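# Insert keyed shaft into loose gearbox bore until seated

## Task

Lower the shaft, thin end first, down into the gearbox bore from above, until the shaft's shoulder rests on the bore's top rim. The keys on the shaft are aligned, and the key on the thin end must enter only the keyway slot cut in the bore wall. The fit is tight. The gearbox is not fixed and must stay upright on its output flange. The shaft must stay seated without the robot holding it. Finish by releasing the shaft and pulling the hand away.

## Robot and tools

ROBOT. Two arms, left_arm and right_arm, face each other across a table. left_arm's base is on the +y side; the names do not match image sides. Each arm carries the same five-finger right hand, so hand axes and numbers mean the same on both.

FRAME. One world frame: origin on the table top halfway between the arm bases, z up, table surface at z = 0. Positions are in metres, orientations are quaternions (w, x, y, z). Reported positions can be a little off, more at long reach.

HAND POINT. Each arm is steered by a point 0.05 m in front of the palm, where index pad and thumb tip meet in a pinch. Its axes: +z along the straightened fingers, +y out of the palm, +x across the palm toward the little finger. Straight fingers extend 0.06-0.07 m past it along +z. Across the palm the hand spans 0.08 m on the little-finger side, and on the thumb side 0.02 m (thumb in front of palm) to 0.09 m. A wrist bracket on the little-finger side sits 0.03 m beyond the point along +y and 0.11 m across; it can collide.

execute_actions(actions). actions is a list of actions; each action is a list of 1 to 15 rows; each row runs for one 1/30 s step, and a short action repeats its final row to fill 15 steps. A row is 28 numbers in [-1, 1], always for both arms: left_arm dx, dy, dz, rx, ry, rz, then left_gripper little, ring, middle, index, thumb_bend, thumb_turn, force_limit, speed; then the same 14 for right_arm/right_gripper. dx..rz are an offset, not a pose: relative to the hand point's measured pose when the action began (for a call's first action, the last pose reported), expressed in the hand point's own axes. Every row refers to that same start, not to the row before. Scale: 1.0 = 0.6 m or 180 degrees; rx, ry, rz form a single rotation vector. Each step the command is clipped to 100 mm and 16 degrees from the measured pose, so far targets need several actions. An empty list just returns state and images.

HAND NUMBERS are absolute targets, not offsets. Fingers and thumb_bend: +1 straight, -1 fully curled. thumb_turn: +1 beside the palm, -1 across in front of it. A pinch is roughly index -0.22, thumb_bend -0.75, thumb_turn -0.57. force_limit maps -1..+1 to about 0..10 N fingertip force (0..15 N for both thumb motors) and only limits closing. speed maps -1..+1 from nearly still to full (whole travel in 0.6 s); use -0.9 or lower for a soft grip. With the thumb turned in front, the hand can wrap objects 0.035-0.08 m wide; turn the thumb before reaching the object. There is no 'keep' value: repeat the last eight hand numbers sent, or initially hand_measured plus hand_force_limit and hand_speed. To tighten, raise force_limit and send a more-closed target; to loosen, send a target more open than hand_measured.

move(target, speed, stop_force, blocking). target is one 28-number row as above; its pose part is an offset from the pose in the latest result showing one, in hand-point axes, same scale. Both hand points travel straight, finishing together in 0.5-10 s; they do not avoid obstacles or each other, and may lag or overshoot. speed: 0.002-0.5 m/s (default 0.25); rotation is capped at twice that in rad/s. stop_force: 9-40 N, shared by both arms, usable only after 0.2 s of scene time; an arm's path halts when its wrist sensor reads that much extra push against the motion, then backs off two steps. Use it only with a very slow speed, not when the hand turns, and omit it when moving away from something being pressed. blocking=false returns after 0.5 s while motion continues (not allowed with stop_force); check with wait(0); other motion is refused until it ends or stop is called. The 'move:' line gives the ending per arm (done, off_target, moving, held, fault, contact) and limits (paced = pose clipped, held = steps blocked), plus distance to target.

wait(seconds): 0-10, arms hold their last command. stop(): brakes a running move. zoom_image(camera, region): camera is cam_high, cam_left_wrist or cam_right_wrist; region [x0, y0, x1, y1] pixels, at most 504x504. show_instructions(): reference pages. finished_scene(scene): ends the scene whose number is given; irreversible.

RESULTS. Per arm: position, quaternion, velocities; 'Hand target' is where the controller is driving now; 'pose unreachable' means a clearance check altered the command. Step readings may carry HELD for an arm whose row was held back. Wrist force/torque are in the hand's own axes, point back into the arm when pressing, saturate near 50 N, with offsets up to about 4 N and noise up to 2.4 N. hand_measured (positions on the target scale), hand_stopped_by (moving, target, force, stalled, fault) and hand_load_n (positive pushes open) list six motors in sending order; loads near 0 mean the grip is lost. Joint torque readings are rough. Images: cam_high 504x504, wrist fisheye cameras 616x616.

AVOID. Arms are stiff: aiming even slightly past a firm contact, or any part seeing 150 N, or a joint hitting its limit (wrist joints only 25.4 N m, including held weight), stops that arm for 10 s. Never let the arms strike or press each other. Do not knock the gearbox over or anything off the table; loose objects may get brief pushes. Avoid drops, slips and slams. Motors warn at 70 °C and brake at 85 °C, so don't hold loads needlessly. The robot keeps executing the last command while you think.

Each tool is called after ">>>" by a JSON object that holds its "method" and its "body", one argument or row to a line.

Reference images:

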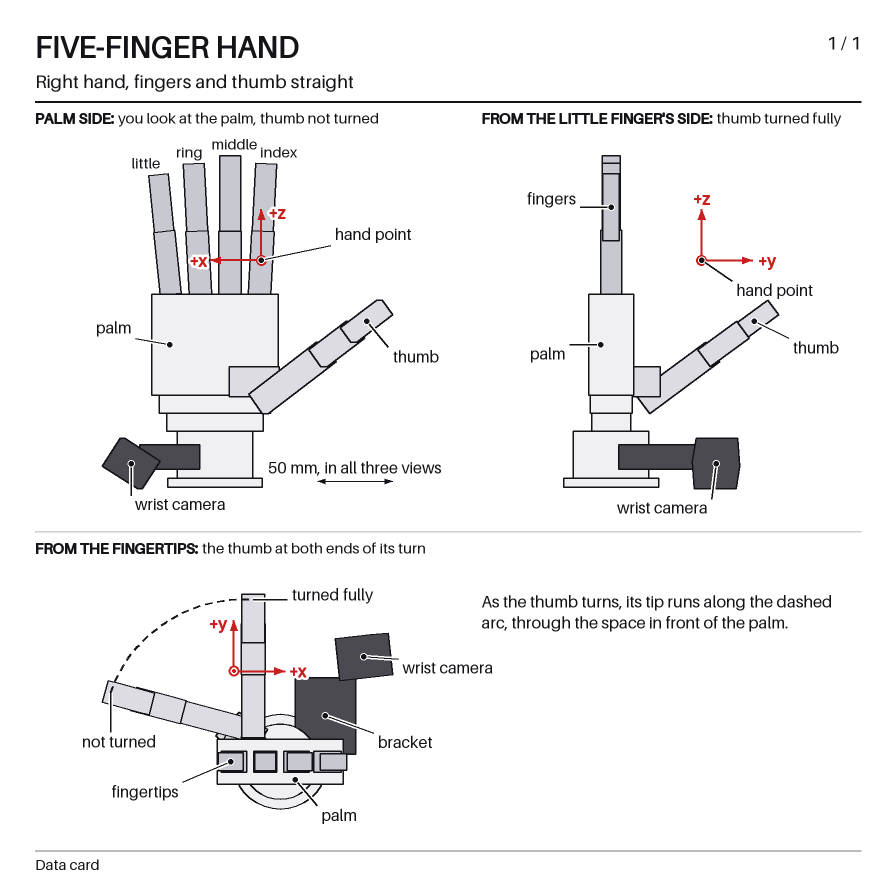

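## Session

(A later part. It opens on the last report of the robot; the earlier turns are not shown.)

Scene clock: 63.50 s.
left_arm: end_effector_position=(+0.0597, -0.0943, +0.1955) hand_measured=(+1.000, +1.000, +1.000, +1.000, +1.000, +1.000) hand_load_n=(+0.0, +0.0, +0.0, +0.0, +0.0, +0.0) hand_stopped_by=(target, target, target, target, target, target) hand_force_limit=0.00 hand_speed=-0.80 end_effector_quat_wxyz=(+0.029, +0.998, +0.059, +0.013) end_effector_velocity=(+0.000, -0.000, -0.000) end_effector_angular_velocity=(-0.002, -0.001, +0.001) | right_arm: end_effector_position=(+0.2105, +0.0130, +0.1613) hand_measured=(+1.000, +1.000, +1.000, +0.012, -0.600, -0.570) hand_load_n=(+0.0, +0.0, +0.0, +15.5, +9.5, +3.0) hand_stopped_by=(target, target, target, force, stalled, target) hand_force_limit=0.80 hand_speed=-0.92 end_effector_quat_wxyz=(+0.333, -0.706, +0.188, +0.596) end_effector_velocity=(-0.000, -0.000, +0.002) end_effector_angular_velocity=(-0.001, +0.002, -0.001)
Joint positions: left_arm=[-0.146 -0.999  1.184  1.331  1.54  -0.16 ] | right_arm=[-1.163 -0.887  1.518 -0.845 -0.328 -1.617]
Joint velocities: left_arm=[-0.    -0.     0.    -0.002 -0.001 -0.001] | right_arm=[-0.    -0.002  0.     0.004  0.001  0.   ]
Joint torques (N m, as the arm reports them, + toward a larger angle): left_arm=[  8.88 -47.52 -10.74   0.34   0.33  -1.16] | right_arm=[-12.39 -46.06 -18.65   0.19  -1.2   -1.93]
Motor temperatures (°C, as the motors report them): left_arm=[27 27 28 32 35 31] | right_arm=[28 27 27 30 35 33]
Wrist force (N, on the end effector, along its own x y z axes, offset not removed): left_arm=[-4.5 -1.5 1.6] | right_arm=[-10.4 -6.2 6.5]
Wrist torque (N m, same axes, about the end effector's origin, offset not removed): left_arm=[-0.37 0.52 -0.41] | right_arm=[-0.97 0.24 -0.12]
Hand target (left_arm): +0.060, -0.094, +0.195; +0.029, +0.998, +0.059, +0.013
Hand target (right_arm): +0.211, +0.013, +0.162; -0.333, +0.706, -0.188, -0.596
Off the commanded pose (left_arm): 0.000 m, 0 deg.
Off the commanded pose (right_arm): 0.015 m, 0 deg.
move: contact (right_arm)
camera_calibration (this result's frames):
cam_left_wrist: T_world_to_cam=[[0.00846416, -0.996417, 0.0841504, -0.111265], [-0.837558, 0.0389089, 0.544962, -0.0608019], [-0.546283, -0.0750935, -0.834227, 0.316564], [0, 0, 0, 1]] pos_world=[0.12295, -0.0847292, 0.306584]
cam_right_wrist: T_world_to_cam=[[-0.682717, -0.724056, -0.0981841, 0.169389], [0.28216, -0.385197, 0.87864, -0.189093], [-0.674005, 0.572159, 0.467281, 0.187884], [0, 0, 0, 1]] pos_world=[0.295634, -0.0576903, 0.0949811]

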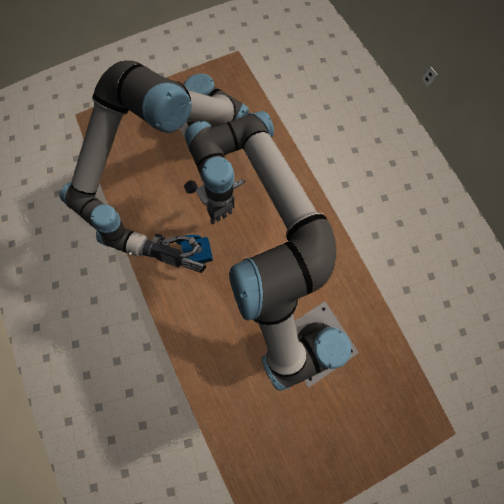

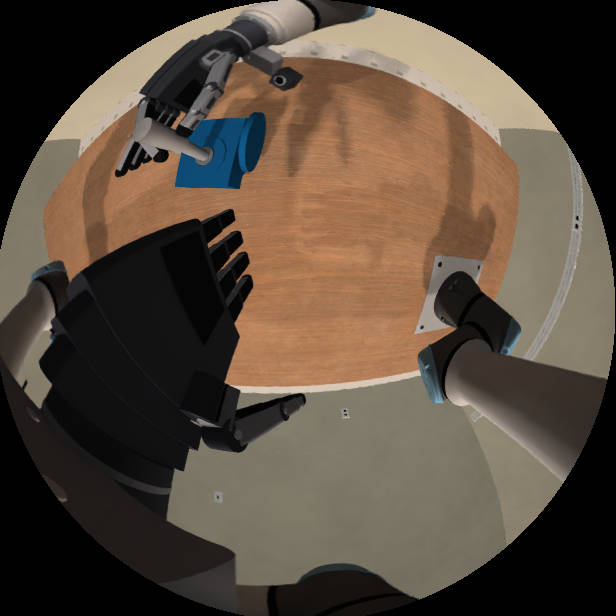

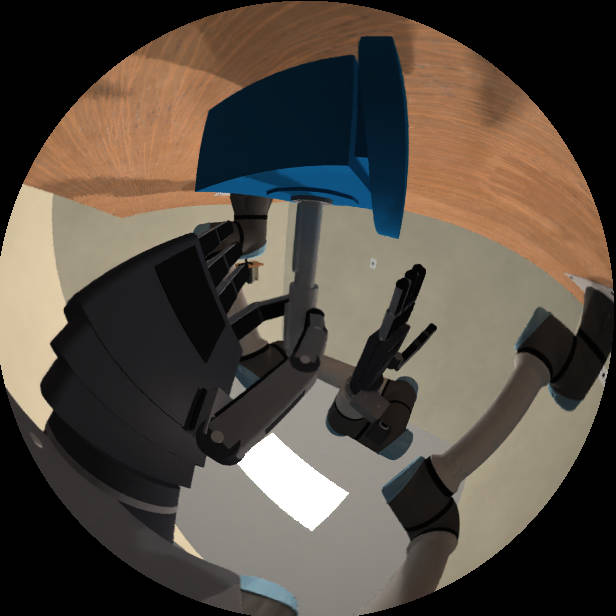

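>>> {"method": "move", "body": {
  "target": [0,0,0,0,0,0,1,1,1,1,1,1,0,-0.8, -0.0028,0.0027,0,0.032,0.008,0.0023,1,1,1,-0.3,-0.62,-0.57,0.8,-0.92],
  "speed": 0.03
}}

>>> {"method": "move", "body": {
  "target": [0,0,0,0,0,0,1,1,1,1,1,1,0,-0.8, 0.029,0.0074,0.0021,0,0,0,1,1,1,-0.3,-0.62,-0.57,0.8,-0.92],
  "speed": 0.004,
  "stop_force": 13
}}

>>> {"method": "zoom_image", "body": {
  "camera": "cam_right_wrist",
  "region": [280, 175, 340, 235]
}}

Scene clock: 65.67 s.
left_arm: end_effector_position=(+0.0597, -0.0943, +0.1955) hand_measured=(+1.000, +1.000, +1.000, +1.000, +1.000, +1.000) hand_load_n=(+0.0, +0.0, +0.0, +0.0, +0.0, +0.0) hand_stopped_by=(target, target, target, target, target, target) hand_force_limit=0.00 hand_speed=-0.80 end_effector_quat_wxyz=(+0.029, +0.998, +0.059, +0.013) end_effector_velocity=(-0.000, -0.001, -0.001) end_effector_angular_velocity=(+0.001, -0.000, +0.000) | right_arm: end_effector_position=(+0.2091, +0.0116, +0.1625) hand_measured=(+1.000, +1.000, +1.000, +0.012, -0.600, -0.570) hand_load_n=(+0.0, +0.0, +0.0, +14.5, +8.5, -1.5) hand_stopped_by=(target, target, target, force, stalled, target) hand_force_limit=0.80 hand_speed=-0.92 end_effector_quat_wxyz=(+0.363, -0.695, +0.225, +0.578) end_effector_velocity=(-0.000, -0.000, -0.000) end_effector_angular_velocity=(-0.002, -0.001, -0.008)
Joint positions: left_arm=[-0.146 -0.999  1.184  1.331  1.54  -0.16 ] | right_arm=[-1.187 -0.95   1.634 -0.96  -0.251 -1.552]
Joint velocities: left_arm=[-0.001  0.002 -0.001  0.    -0.001 -0.001] | right_arm=[-0.002 -0.007  0.012 -0.019  0.005  0.014]
Joint torques (N m, as the arm reports them, + toward a larger angle): left_arm=[  9.94 -47.15 -10.36   0.4    0.3   -1.34] | right_arm=[-14.46 -49.29  -8.29  -0.79   2.99   2.33]
Motor temperatures (°C, as the motors report them): left_arm=[27 27 28 32 35 31] | right_arm=[28 27 27 30 35 33]
Wrist force (N, on the end effector, along its own x y z axes, offset not removed): left_arm=[-1.6 1.8 -1.0] | right_arm=[4.9 0.2 0.4]
Wrist torque (N m, same axes, about the end effector's origin, offset not removed): left_arm=[0.38 0.02 -0.05] | right_arm=[-0.16 0.29 0.09]
Hand target (left_arm): +0.060, -0.094, +0.195; +0.029, +0.998, +0.059, +0.013
Hand target (right_arm): +0.209, +0.012, +0.162; -0.363, +0.695, -0.225, -0.578
Off the commanded pose (left_arm): 0.000 m, 0 deg.
Off the commanded pose (right_arm): 0.000 m, 0 deg.
move: done
camera_calibration (this result's frames):
cam_left_wrist: T_world_to_cam=[[0.00846419, -0.996417, 0.0841502, -0.111265], [-0.837558, 0.0389088, 0.544962, -0.0608018], [-0.546283, -0.0750933, -0.834228, 0.316564], [0, 0, 0, 1]] pos_world=[0.12295, -0.0847292, 0.306584]
cam_right_wrist: T_world_to_cam=[[-0.753749, -0.649802, -0.098083, 0.18153], [0.24147, -0.41267, 0.878291, -0.181375], [-0.611191, 0.638327, 0.467957, 0.173126], [0, 0, 0, 1]] pos_world=[0.286438, -0.0674, 0.0960901]

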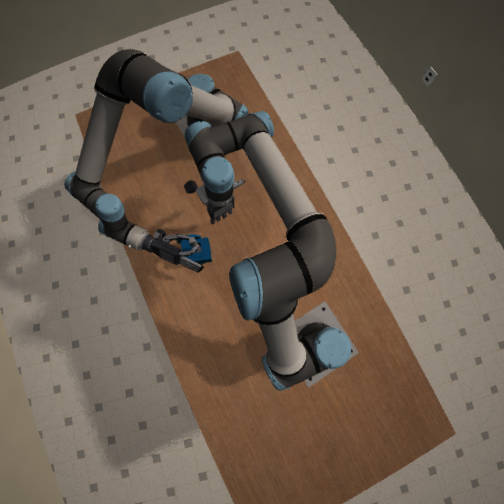

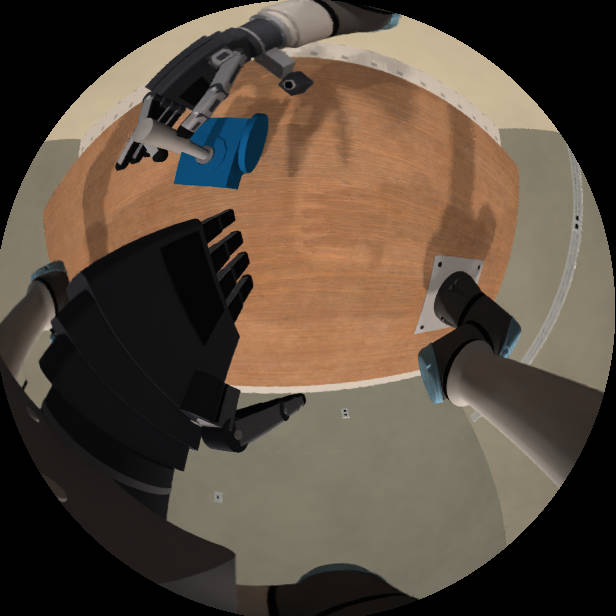

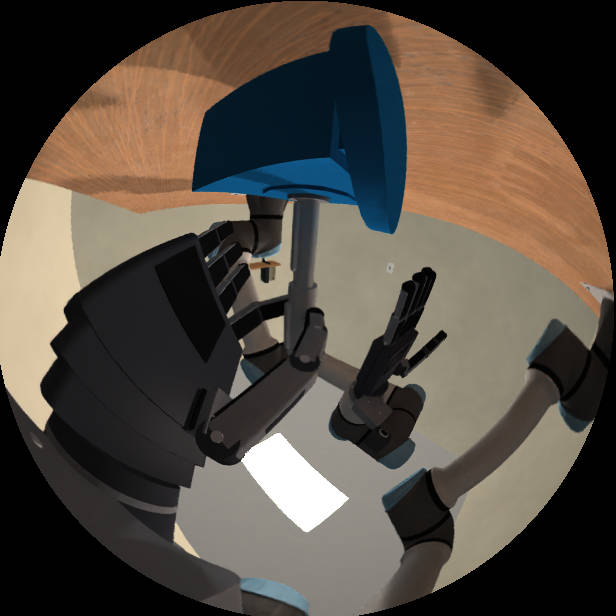

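Scene clock: 66.20 s.
left_arm: end_effector_position=(+0.0597, -0.0943, +0.1955) hand_measured=(+1.000, +1.000, +1.000, +1.000, +1.000, +1.000) hand_load_n=(+0.0, +0.0, +0.0, +0.0, +0.0, +0.0) hand_stopped_by=(target, target, target, target, target, target) hand_force_limit=0.00 hand_speed=-0.80 end_effector_quat_wxyz=(+0.029, +0.998, +0.059, +0.013) end_effector_velocity=(-0.000, -0.000, +0.000) end_effector_angular_velocity=(-0.000, +0.000, +0.002) | right_arm: end_effector_position=(+0.2091, +0.0116, +0.1618) hand_measured=(+1.000, +1.000, +1.000, +0.012, -0.600, -0.570) hand_load_n=(+0.0, +0.0, +0.0, +15.5, +7.5, +1.0) hand_stopped_by=(target, target, target, force, stalled, target) hand_force_limit=0.80 hand_speed=-0.92 end_effector_quat_wxyz=(+0.363, -0.695, +0.225, +0.578) end_effector_velocity=(+0.000, +0.000, +0.002) end_effector_angular_velocity=(+0.000, +0.001, -0.002)
Joint positions: left_arm=[-0.146 -0.999  1.184  1.331  1.54  -0.16 ] | right_arm=[-1.187 -0.949  1.634 -0.962 -0.251 -1.552]
Joint velocities: left_arm=[-0.001  0.    -0.    -0.     0.    -0.002] | right_arm=[-0.    -0.002 -0.     0.003  0.002 -0.   ]
Joint torques (N m, as the arm reports them, + toward a larger angle): left_arm=[ 10.07 -48.1  -10.74   0.39   0.29  -1.34] | right_arm=[-10.37 -44.49  -6.51   0.94  -2.46  -0.22]
Motor temperatures (°C, as the motors report them): left_arm=[27 27 28 32 35 31] | right_arm=[28 27 27 30 35 33]
Wrist force (N, on the end effector, along its own x y z axes, offset not removed): left_arm=[-2.2 1.7 2.4] | right_arm=[-7.6 -4.5 3.2]
Wrist torque (N m, same axes, about the end effector's origin, offset not removed): left_arm=[0.24 0.02 -0.06] | right_arm=[-0.01 0.42 -0.06]
Hand target (left_arm): +0.060, -0.094, +0.195; +0.029, +0.998, +0.059, +0.013
Hand target (right_arm): +0.209, +0.012, +0.162; -0.363, +0.695, -0.225, -0.578
Off the commanded pose (left_arm): 0.000 m, 0 deg.
Off the commanded pose (right_arm): 0.017 m, 0 deg.
move: contact (right_arm)
camera_calibration (this result's frames):
cam_left_wrist: T_world_to_cam=[[0.00846413, -0.996417, 0.0841505, -0.111266], [-0.837558, 0.038909, 0.544962, -0.0608019], [-0.546283, -0.0750935, -0.834227, 0.316564], [0, 0, 0, 1]] pos_world=[0.12295, -0.0847292, 0.306584]
cam_right_wrist: T_world_to_cam=[[-0.753906, -0.649606, -0.0981767, 0.181572], [0.241319, -0.4128, 0.878272, -0.180745], [-0.611058, 0.638442, 0.467974, 0.173434], [0, 0, 0, 1]] pos_world=[0.286483, -0.0673887, 0.0954064]

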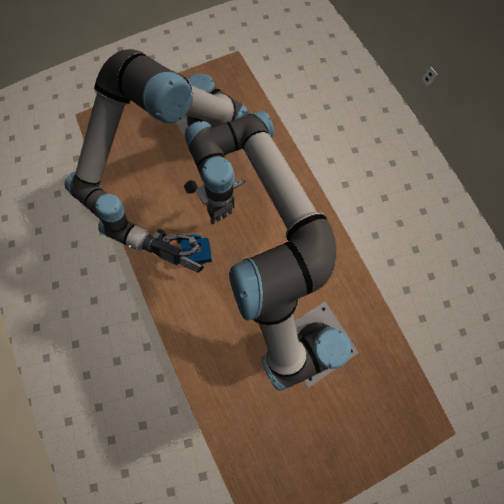

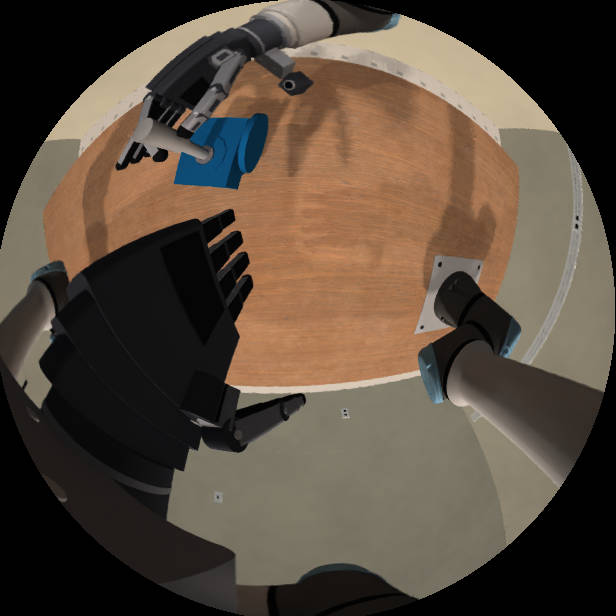

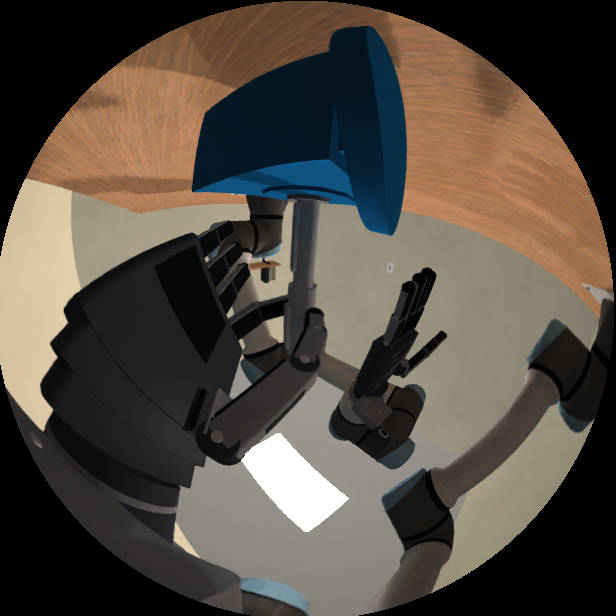

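Region (280, 175, 340, 235) of cam_right_wrist's 616x616 image, scaled by 8.400, with more detail than that image has.

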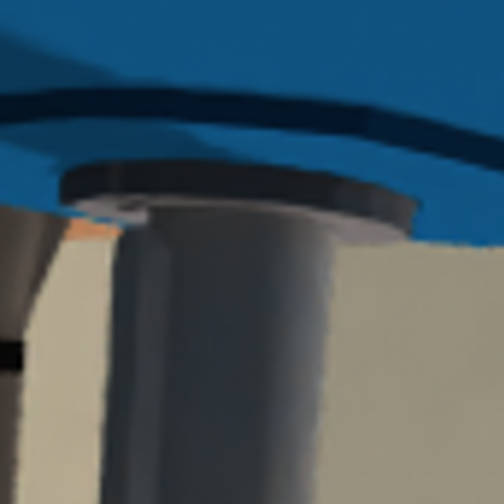

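>>> {"method": "move", "body": {
  "target": [0,0,0,0,0,0,1,1,1,1,1,1,0,-0.8, 0.0002,-0.0037,0,0,0,0,1,1,1,-0.3,-0.62,-0.57,0.8,-0.92],
  "speed": 0.006
}}

>>> {"method": "move", "body": {
  "target": [0,0,0,0,0,0,1,1,1,1,1,1,0,-0.8, 0.029,0.0074,0.0021,0,0,0,1,1,1,-0.3,-0.62,-0.57,0.8,-0.92],
  "speed": 0.004,
  "stop_force": 13
}}

>>> {"method": "zoom_image", "body": {
  "camera": "cam_right_wrist",
  "region": [280, 175, 340, 235]
}}

>>> {"method": "zoom_image", "body": {
  "camera": "cam_left_wrist",
  "region": [115, 90, 275, 200]
}}

Scene clock: 67.10 s.
left_arm: end_effector_position=(+0.0597, -0.0943, +0.1955) hand_measured=(+1.000, +1.000, +1.000, +1.000, +1.000, +1.000) hand_load_n=(+0.0, +0.0, +0.0, +0.0, +0.0, +0.0) hand_stopped_by=(target, target, target, target, target, target) hand_force_limit=0.00 hand_speed=-0.80 end_effector_quat_wxyz=(+0.029, +0.998, +0.059, +0.013) end_effector_velocity=(+0.000, -0.000, -0.001) end_effector_angular_velocity=(+0.002, -0.000, +0.002) | right_arm: end_effector_position=(+0.2108, +0.0130, +0.1622) hand_measured=(+1.000, +1.000, +1.000, +0.012, -0.600, -0.570) hand_load_n=(+0.0, +0.0, +0.0, +13.0, +10.0, +0.5) hand_stopped_by=(target, target, target, force, stalled, target) hand_force_limit=0.80 hand_speed=-0.92 end_effector_quat_wxyz=(+0.363, -0.695, +0.225, +0.578) end_effector_velocity=(+0.000, +0.000, -0.000) end_effector_angular_velocity=(+0.000, -0.000, +0.000)
Joint positions: left_arm=[-0.146 -0.999  1.184  1.331  1.54  -0.16 ] | right_arm=[-1.186 -0.946  1.627 -0.959 -0.25  -1.551]
Joint velocities: left_arm=[ 0.     0.001 -0.     0.    -0.    -0.002] | right_arm=[ 0.001  0.001 -0.002  0.001  0.    -0.   ]
Joint torques (N m, as the arm reports them, + toward a larger angle): left_arm=[  9.93 -47.32 -10.54   0.42   0.46  -1.32] | right_arm=[ 12.61 -31.48 -28.4    1.46   3.23   2.01]
Motor temperatures (°C, as the motors report them): left_arm=[27 27 28 32 35 31] | right_arm=[28 27 27 30 35 33]
Wrist force (N, on the end effector, along its own x y z axes, offset not removed): left_arm=[-2.4 -1.2 1.5] | right_arm=[1.9 -0.9 -0.9]
Wrist torque (N m, same axes, about the end effector's origin, offset not removed): left_arm=[-0.43 0.27 -0.25] | right_arm=[-0.31 0.29 0.24]
Hand target (left_arm): +0.060, -0.094, +0.195; +0.029, +0.998, +0.059, +0.013
Hand target (right_arm): +0.211, +0.013, +0.162; -0.363, +0.695, -0.225, -0.578
Off the commanded pose (left_arm): 0.000 m, 0 deg.
Off the commanded pose (right_arm): 0.000 m, 0 deg.
move: done
camera_calibration (this result's frames):
cam_left_wrist: T_world_to_cam=[[0.00846425, -0.996417, 0.0841505, -0.111266], [-0.837558, 0.0389089, 0.544962, -0.0608019], [-0.546283, -0.0750936, -0.834227, 0.316564], [0, 0, 0, 1]] pos_world=[0.12295, -0.0847292, 0.306584]
cam_right_wrist: T_world_to_cam=[[-0.753945, -0.64956, -0.0981758, 0.183758], [0.241287, -0.412807, 0.878277, -0.180945], [-0.611022, 0.638484, 0.467964, 0.173354], [0, 0, 0, 1]] pos_world=[0.288126, -0.0660172, 0.0958368]

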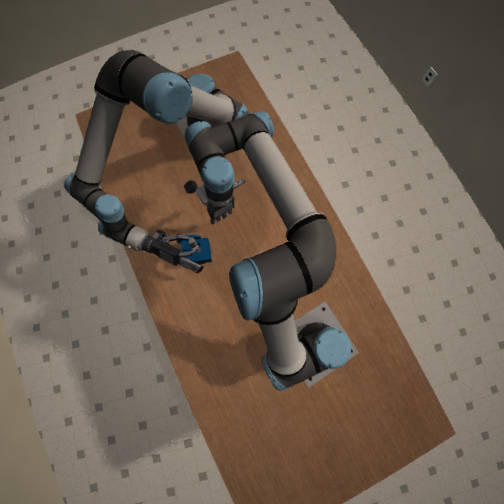

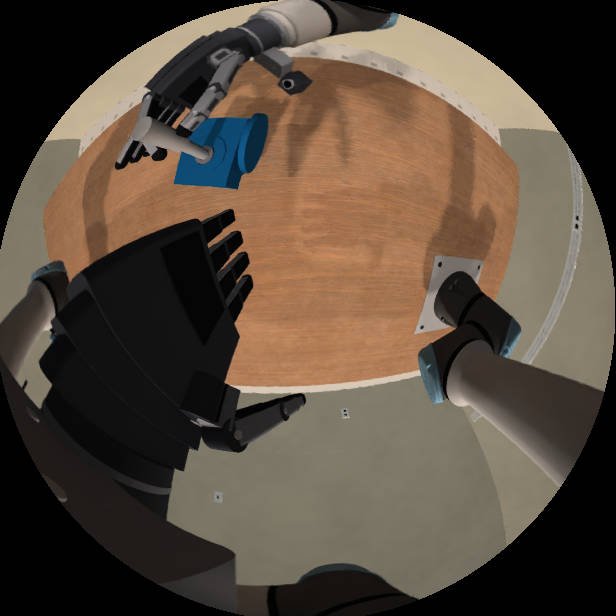

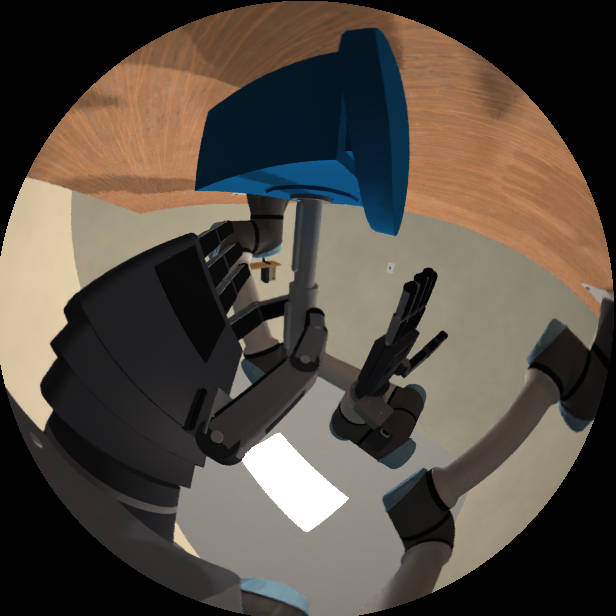

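Scene clock: 68.17 s.
left_arm: end_effector_position=(+0.0597, -0.0943, +0.1955) hand_measured=(+1.000, +1.000, +1.000, +1.000, +1.000, +1.000) hand_load_n=(+0.0, +0.0, +0.0, +0.0, +0.0, +0.0) hand_stopped_by=(target, target, target, target, target, target) hand_force_limit=0.00 hand_speed=-0.80 end_effector_quat_wxyz=(+0.029, +0.998, +0.059, +0.013) end_effector_velocity=(+0.000, -0.001, +0.000) end_effector_angular_velocity=(-0.001, +0.000, +0.001) | right_arm: end_effector_position=(+0.2107, +0.0130, +0.1593) hand_measured=(+1.000, +1.000, +1.000, +0.012, -0.600, -0.570) hand_load_n=(+0.0, +0.0, +0.0, +15.0, +9.0, +3.0) hand_stopped_by=(target, target, target, force, stalled, target) hand_force_limit=0.80 hand_speed=-0.92 end_effector_quat_wxyz=(+0.363, -0.695, +0.225, +0.578) end_effector_velocity=(-0.000, -0.000, +0.001) end_effector_angular_velocity=(-0.000, +0.001, -0.001)
Joint positions: left_arm=[-0.146 -0.999  1.184  1.331  1.54  -0.16 ] | right_arm=[-1.186 -0.941  1.629 -0.964 -0.25  -1.551]
Joint velocities: left_arm=[ 0.     0.001 -0.002  0.     0.    -0.001] | right_arm=[-0.    -0.002  0.001  0.003  0.001  0.   ]
Joint torques (N m, as the arm reports them, + toward a larger angle): left_arm=[  9.63 -46.84 -10.51   0.44   0.35  -1.31] | right_arm=[  9.9  -44.05 -17.5    0.35   1.48  -1.69]
Motor temperatures (°C, as the motors report them): left_arm=[27 27 28 32 35 31] | right_arm=[28 27 27 30 35 33]
Wrist force (N, on the end effector, along its own x y z axes, offset not removed): left_arm=[-3.1 1.6 1.6] | right_arm=[-7.5 -3.7 3.6]
Wrist torque (N m, same axes, about the end effector's origin, offset not removed): left_arm=[0.31 0.36 -0.15] | right_arm=[-0.20 -0.04 -0.02]
Hand target (left_arm): +0.060, -0.094, +0.195; +0.029, +0.998, +0.059, +0.013
Hand target (right_arm): +0.211, +0.013, +0.160; -0.363, +0.695, -0.225, -0.578
Off the commanded pose (left_arm): 0.000 m, 0 deg.
Off the commanded pose (right_arm): 0.015 m, 0 deg.
move: contact (right_arm)
camera_calibration (this result's frames):
cam_left_wrist: T_world_to_cam=[[0.00846413, -0.996417, 0.0841504, -0.111265], [-0.837558, 0.0389089, 0.544962, -0.0608018], [-0.546283, -0.0750934, -0.834227, 0.316564], [0, 0, 0, 1]] pos_world=[0.12295, -0.0847292, 0.306584]
cam_right_wrist: T_world_to_cam=[[-0.753979, -0.649556, -0.0979427, 0.183406], [0.24148, -0.412728, 0.878261, -0.17842], [-0.610903, 0.638539, 0.468043, 0.174652], [0, 0, 0, 1]] pos_world=[0.288065, -0.0660291, 0.092918]

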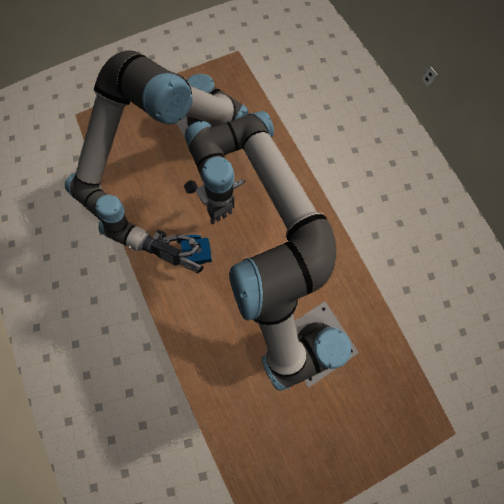

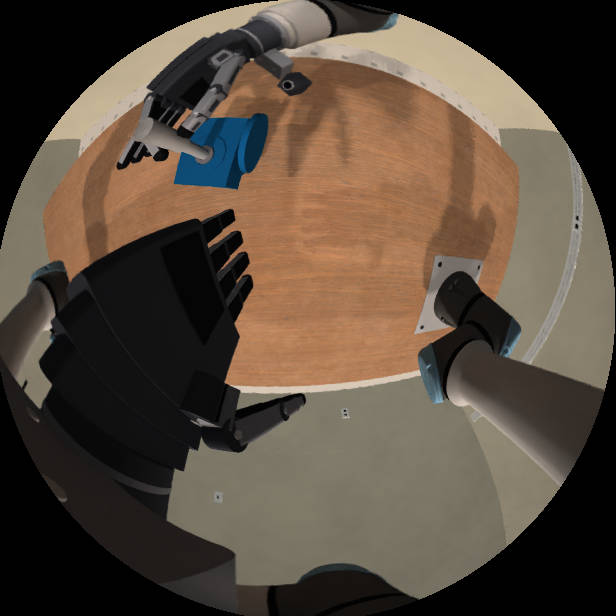

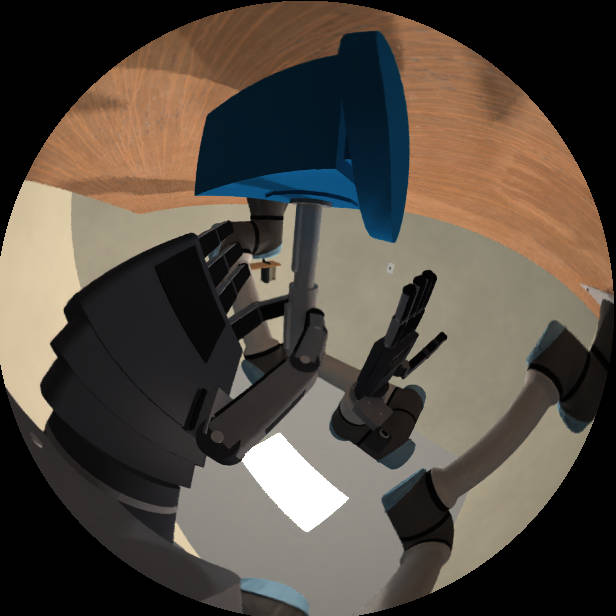

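Region (280, 175, 340, 235) of cam_right_wrist's 616x616 image, scaled by 8.400, with more detail than that image has.

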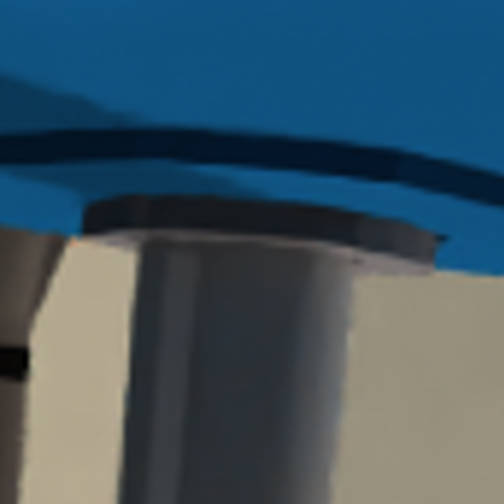

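Region (115, 90, 275, 200) of cam_left_wrist's 616x616 image, scaled by 3.150, with more detail than that image has; it fills the top 346 rows of this view, and the rest is white.

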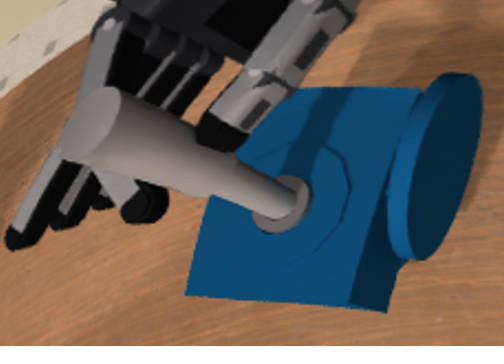

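>>> {"method": "move", "body": {
  "target": [0,0,0,0,0,0,1,1,1,1,1,1,0,-0.8, -0.0006,0,0,0,0,0,1,1,1,0.06,-0.55,-0.57,0.8,-0.9],
  "speed": 0.006
}}

>>> {"method": "zoom_image", "body": {
  "camera": "cam_right_wrist",
  "region": [260, 180, 380, 340]
}}

>>> {"method": "zoom_image", "body": {
  "camera": "cam_left_wrist",
  "region": [115, 90, 275, 200]
}}

Scene clock: 69.10 s.
left_arm: end_effector_position=(+0.0597, -0.0943, +0.1955) hand_measured=(+1.000, +1.000, +1.000, +1.000, +1.000, +1.000) hand_load_n=(+0.0, +0.0, +0.0, +0.0, +0.0, +0.0) hand_stopped_by=(target, target, target, target, target, target) hand_force_limit=0.00 hand_speed=-0.80 end_effector_quat_wxyz=(+0.029, +0.998, +0.059, +0.013) end_effector_velocity=(-0.000, +0.000, -0.000) end_effector_angular_velocity=(+0.002, +0.000, -0.000) | right_arm: end_effector_position=(+0.2107, +0.0130, +0.1597) hand_measured=(+1.000, +1.000, +1.000, +0.060, -0.550, -0.570) hand_load_n=(+0.0, +0.0, +0.0, +0.0, +0.0, +0.0) hand_stopped_by=(target, target, target, target, target, target) hand_force_limit=0.80 hand_speed=-0.90 end_effector_quat_wxyz=(+0.363, -0.695, +0.225, +0.578) end_effector_velocity=(-0.000, -0.000, -0.000) end_effector_angular_velocity=(-0.001, +0.002, -0.000)
Joint positions: left_arm=[-0.146 -0.999  1.184  1.331  1.54  -0.16 ] | right_arm=[-1.186 -0.942  1.629 -0.964 -0.25  -1.551]
Joint velocities: left_arm=[-0.     0.     0.     0.001  0.001 -0.   ] | right_arm=[ 0.     0.     0.001  0.002  0.001 -0.   ]
Joint torques (N m, as the arm reports them, + toward a larger angle): left_arm=[  9.39 -47.7  -10.63   0.4    0.38  -1.27] | right_arm=[ 10.46 -46.66  -6.98   1.23   1.58  -0.4 ]
Motor temperatures (°C, as the motors report them): left_arm=[27 27 28 32 35 31] | right_arm=[28 27 27 30 35 33]
Wrist force (N, on the end effector, along its own x y z axes, offset not removed): left_arm=[-1.0 -0.6 -0.8] | right_arm=[-0.1 -1.5 1.2]
Wrist torque (N m, same axes, about the end effector's origin, offset not removed): left_arm=[0.07 -0.03 -0.08] | right_arm=[-0.58 0.11 0.02]
Hand target (left_arm): +0.060, -0.094, +0.195; +0.029, +0.998, +0.059, +0.013
Hand target (right_arm): +0.211, +0.013, +0.160; -0.363, +0.695, -0.225, -0.578
Off the commanded pose (left_arm): 0.000 m, 0 deg.
Off the commanded pose (right_arm): 0.000 m, 0 deg.
move: done
camera_calibration (this result's frames):
cam_left_wrist: T_world_to_cam=[[0.00846429, -0.996417, 0.0841507, -0.111266], [-0.837558, 0.038909, 0.544962, -0.0608019], [-0.546283, -0.0750937, -0.834227, 0.316564], [0, 0, 0, 1]] pos_world=[0.12295, -0.0847292, 0.306584]
cam_right_wrist: T_world_to_cam=[[-0.753973, -0.649553, -0.0980114, 0.183386], [0.241424, -0.412756, 0.878264, -0.178723], [-0.610933, 0.638525, 0.468024, 0.174475], [0, 0, 0, 1]] pos_world=[0.288009, -0.0660566, 0.0932812]

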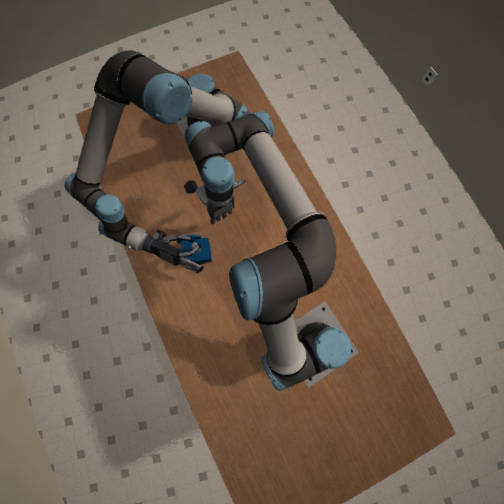

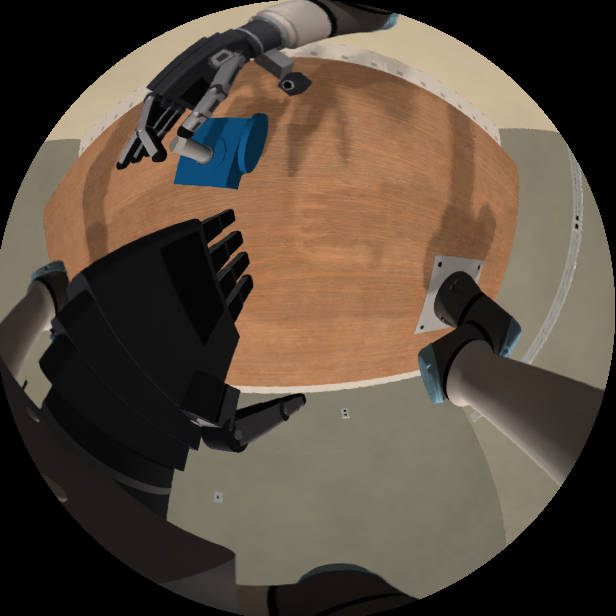

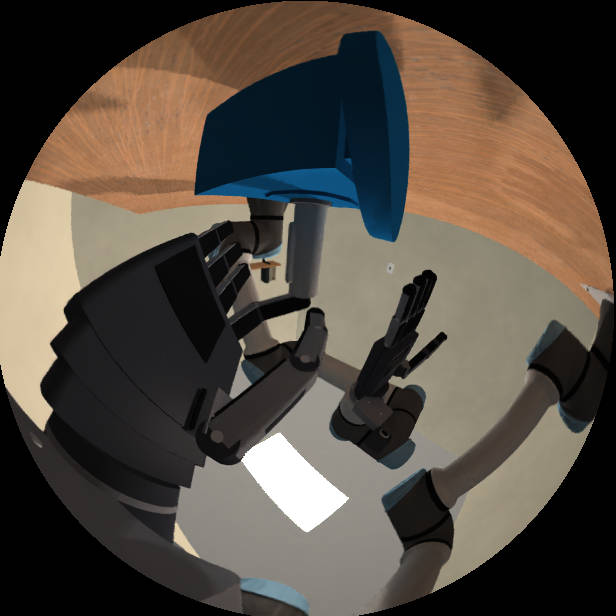

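Region (260, 180, 380, 340) of cam_right_wrist's 616x616 image, scaled by 3.150, with more detail than that image has; it fills the left 378 columns of this view, and the rest is white.

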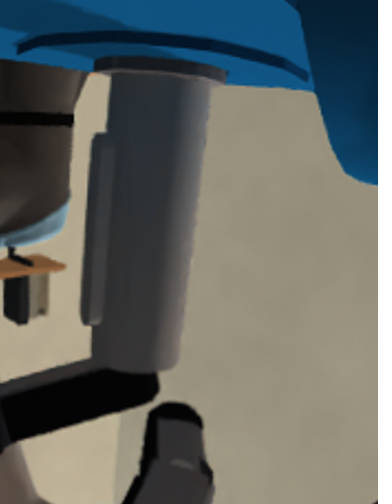

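Region (115, 90, 275, 200) of cam_left_wrist's 616x616 image, scaled by 3.150, with more detail than that image has; it fills the top 346 rows of this view, and the rest is white.

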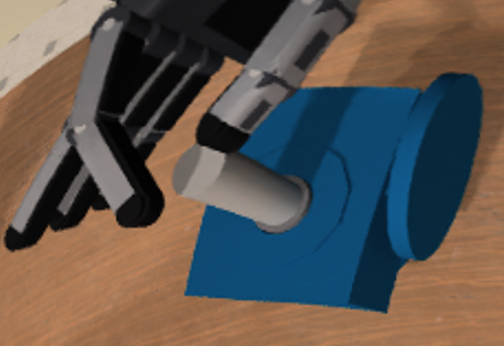

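>>> {"method": "move", "body": {
  "target": [0,-0.4,-0.05,0,0,0,1,1,1,1,1,1,0,-0.8, -0.12,-0.08,-0.05,0,0,0,1,1,1,0.06,-0.55,-0.57,0.8,-0.9]
}}

>>> {"method": "finished_scene", "body": {
  "scene": 1
}}

Scene clock: 70.77 s.
left_arm: end_effector_position=(+0.0312, +0.1453, +0.2114) hand_measured=(+1.000, +1.000, +1.000, +1.000, +1.000, +1.000) hand_load_n=(+0.0, +0.0, +0.0, +0.0, +0.0, +0.0) hand_stopped_by=(target, target, target, target, target, target) hand_force_limit=0.00 hand_speed=-0.80 end_effector_quat_wxyz=(+0.029, +0.998, +0.059, +0.012) end_effector_velocity=(-0.000, +0.001, +0.000) end_effector_angular_velocity=(-0.001, -0.001, +0.001) | right_arm: end_effector_position=(+0.2482, +0.0126, +0.2432) hand_measured=(+1.000, +1.000, +1.000, +0.060, -0.550, -0.570) hand_load_n=(+0.0, +0.0, +0.0, +0.0, +0.0, +0.0) hand_stopped_by=(target, target, target, target, target, target) hand_force_limit=0.80 hand_speed=-0.90 end_effector_quat_wxyz=(+0.363, -0.695, +0.225, +0.578) end_effector_velocity=(+0.000, +0.000, +0.000) end_effector_angular_velocity=(+0.000, +0.002, -0.000)
Joint positions: left_arm=[-0.29  -1.597  1.919  1.199  1.533 -0.304] | right_arm=[-1.214 -0.985  1.448 -0.713 -0.277 -1.578]
Joint velocities: left_arm=[-0.004 -0.004  0.003  0.    -0.001 -0.004] | right_arm=[ 0.     0.001 -0.002  0.005  0.    -0.003]
Joint torques (N m, as the arm reports them, + toward a larger angle): left_arm=[-11.4  -23.62  -9.36   4.07  -2.17  -1.5 ] | right_arm=[-14.76 -31.75 -30.85   1.36  -2.23  -1.55]
Motor temperatures (°C, as the motors report them): left_arm=[27 27 28 32 35 31] | right_arm=[28 27 27 30 35 33]
Wrist force (N, on the end effector, along its own x y z axes, offset not removed): left_arm=[-5.1 2.4 3.2] | right_arm=[-0.3 -0.2 -0.1]
Wrist torque (N m, same axes, about the end effector's origin, offset not removed): left_arm=[0.31 0.85 -0.38] | right_arm=[-0.05 0.19 0.09]
Hand target (left_arm): +0.031, +0.145, +0.211; +0.029, +0.998, +0.059, +0.013
Hand target (right_arm): +0.248, +0.013, +0.243; -0.363, +0.695, -0.225, -0.578
Off the commanded pose (left_arm): 0.000 m, 0 deg.
Off the commanded pose (right_arm): 0.000 m, 0 deg.
move: done
camera_calibration (this result's frames):
cam_left_wrist: T_world_to_cam=[[0.00845525, -0.996427, 0.0840385, 0.126384], [-0.837343, 0.0388846, 0.545293, -0.102776], [-0.546612, -0.0749797, -0.834022, 0.332239], [0, 0, 0, 1]] pos_world=[0.0944783, 0.15484, 0.322517]
cam_right_wrist: T_world_to_cam=[[-0.753984, -0.649537, -0.0980289, 0.219654], [0.241387, -0.412752, 0.878276, -0.261309], [-0.610935, 0.638543, 0.467998, 0.15857], [0, 0, 0, 1]] pos_world=[0.325567, -0.0664363, 0.176824]

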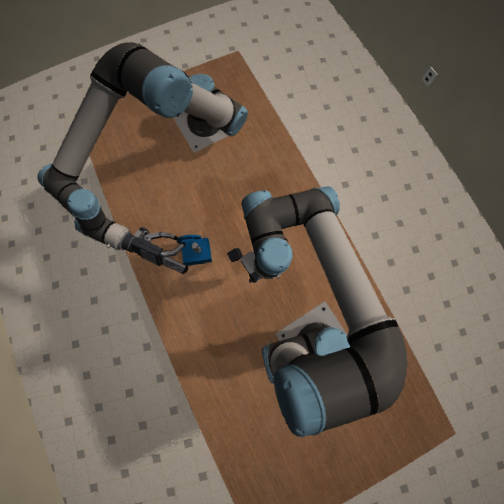

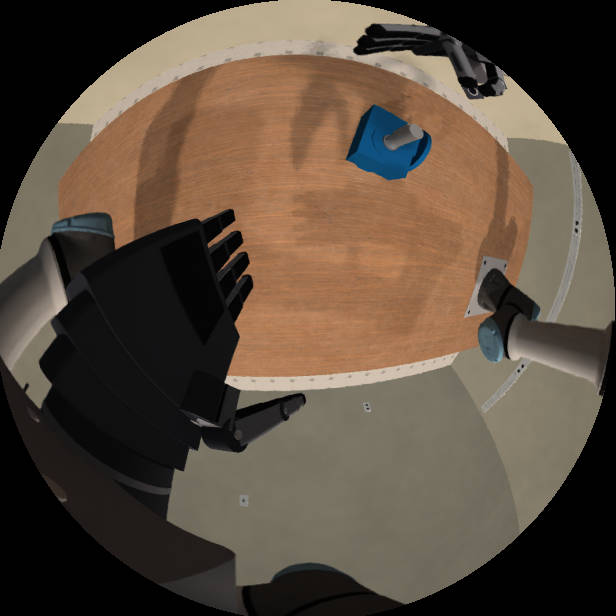

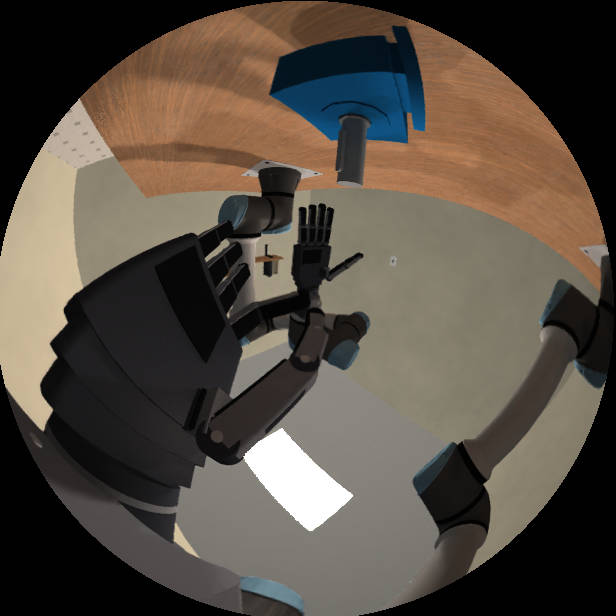

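The scene is finished: the task was done.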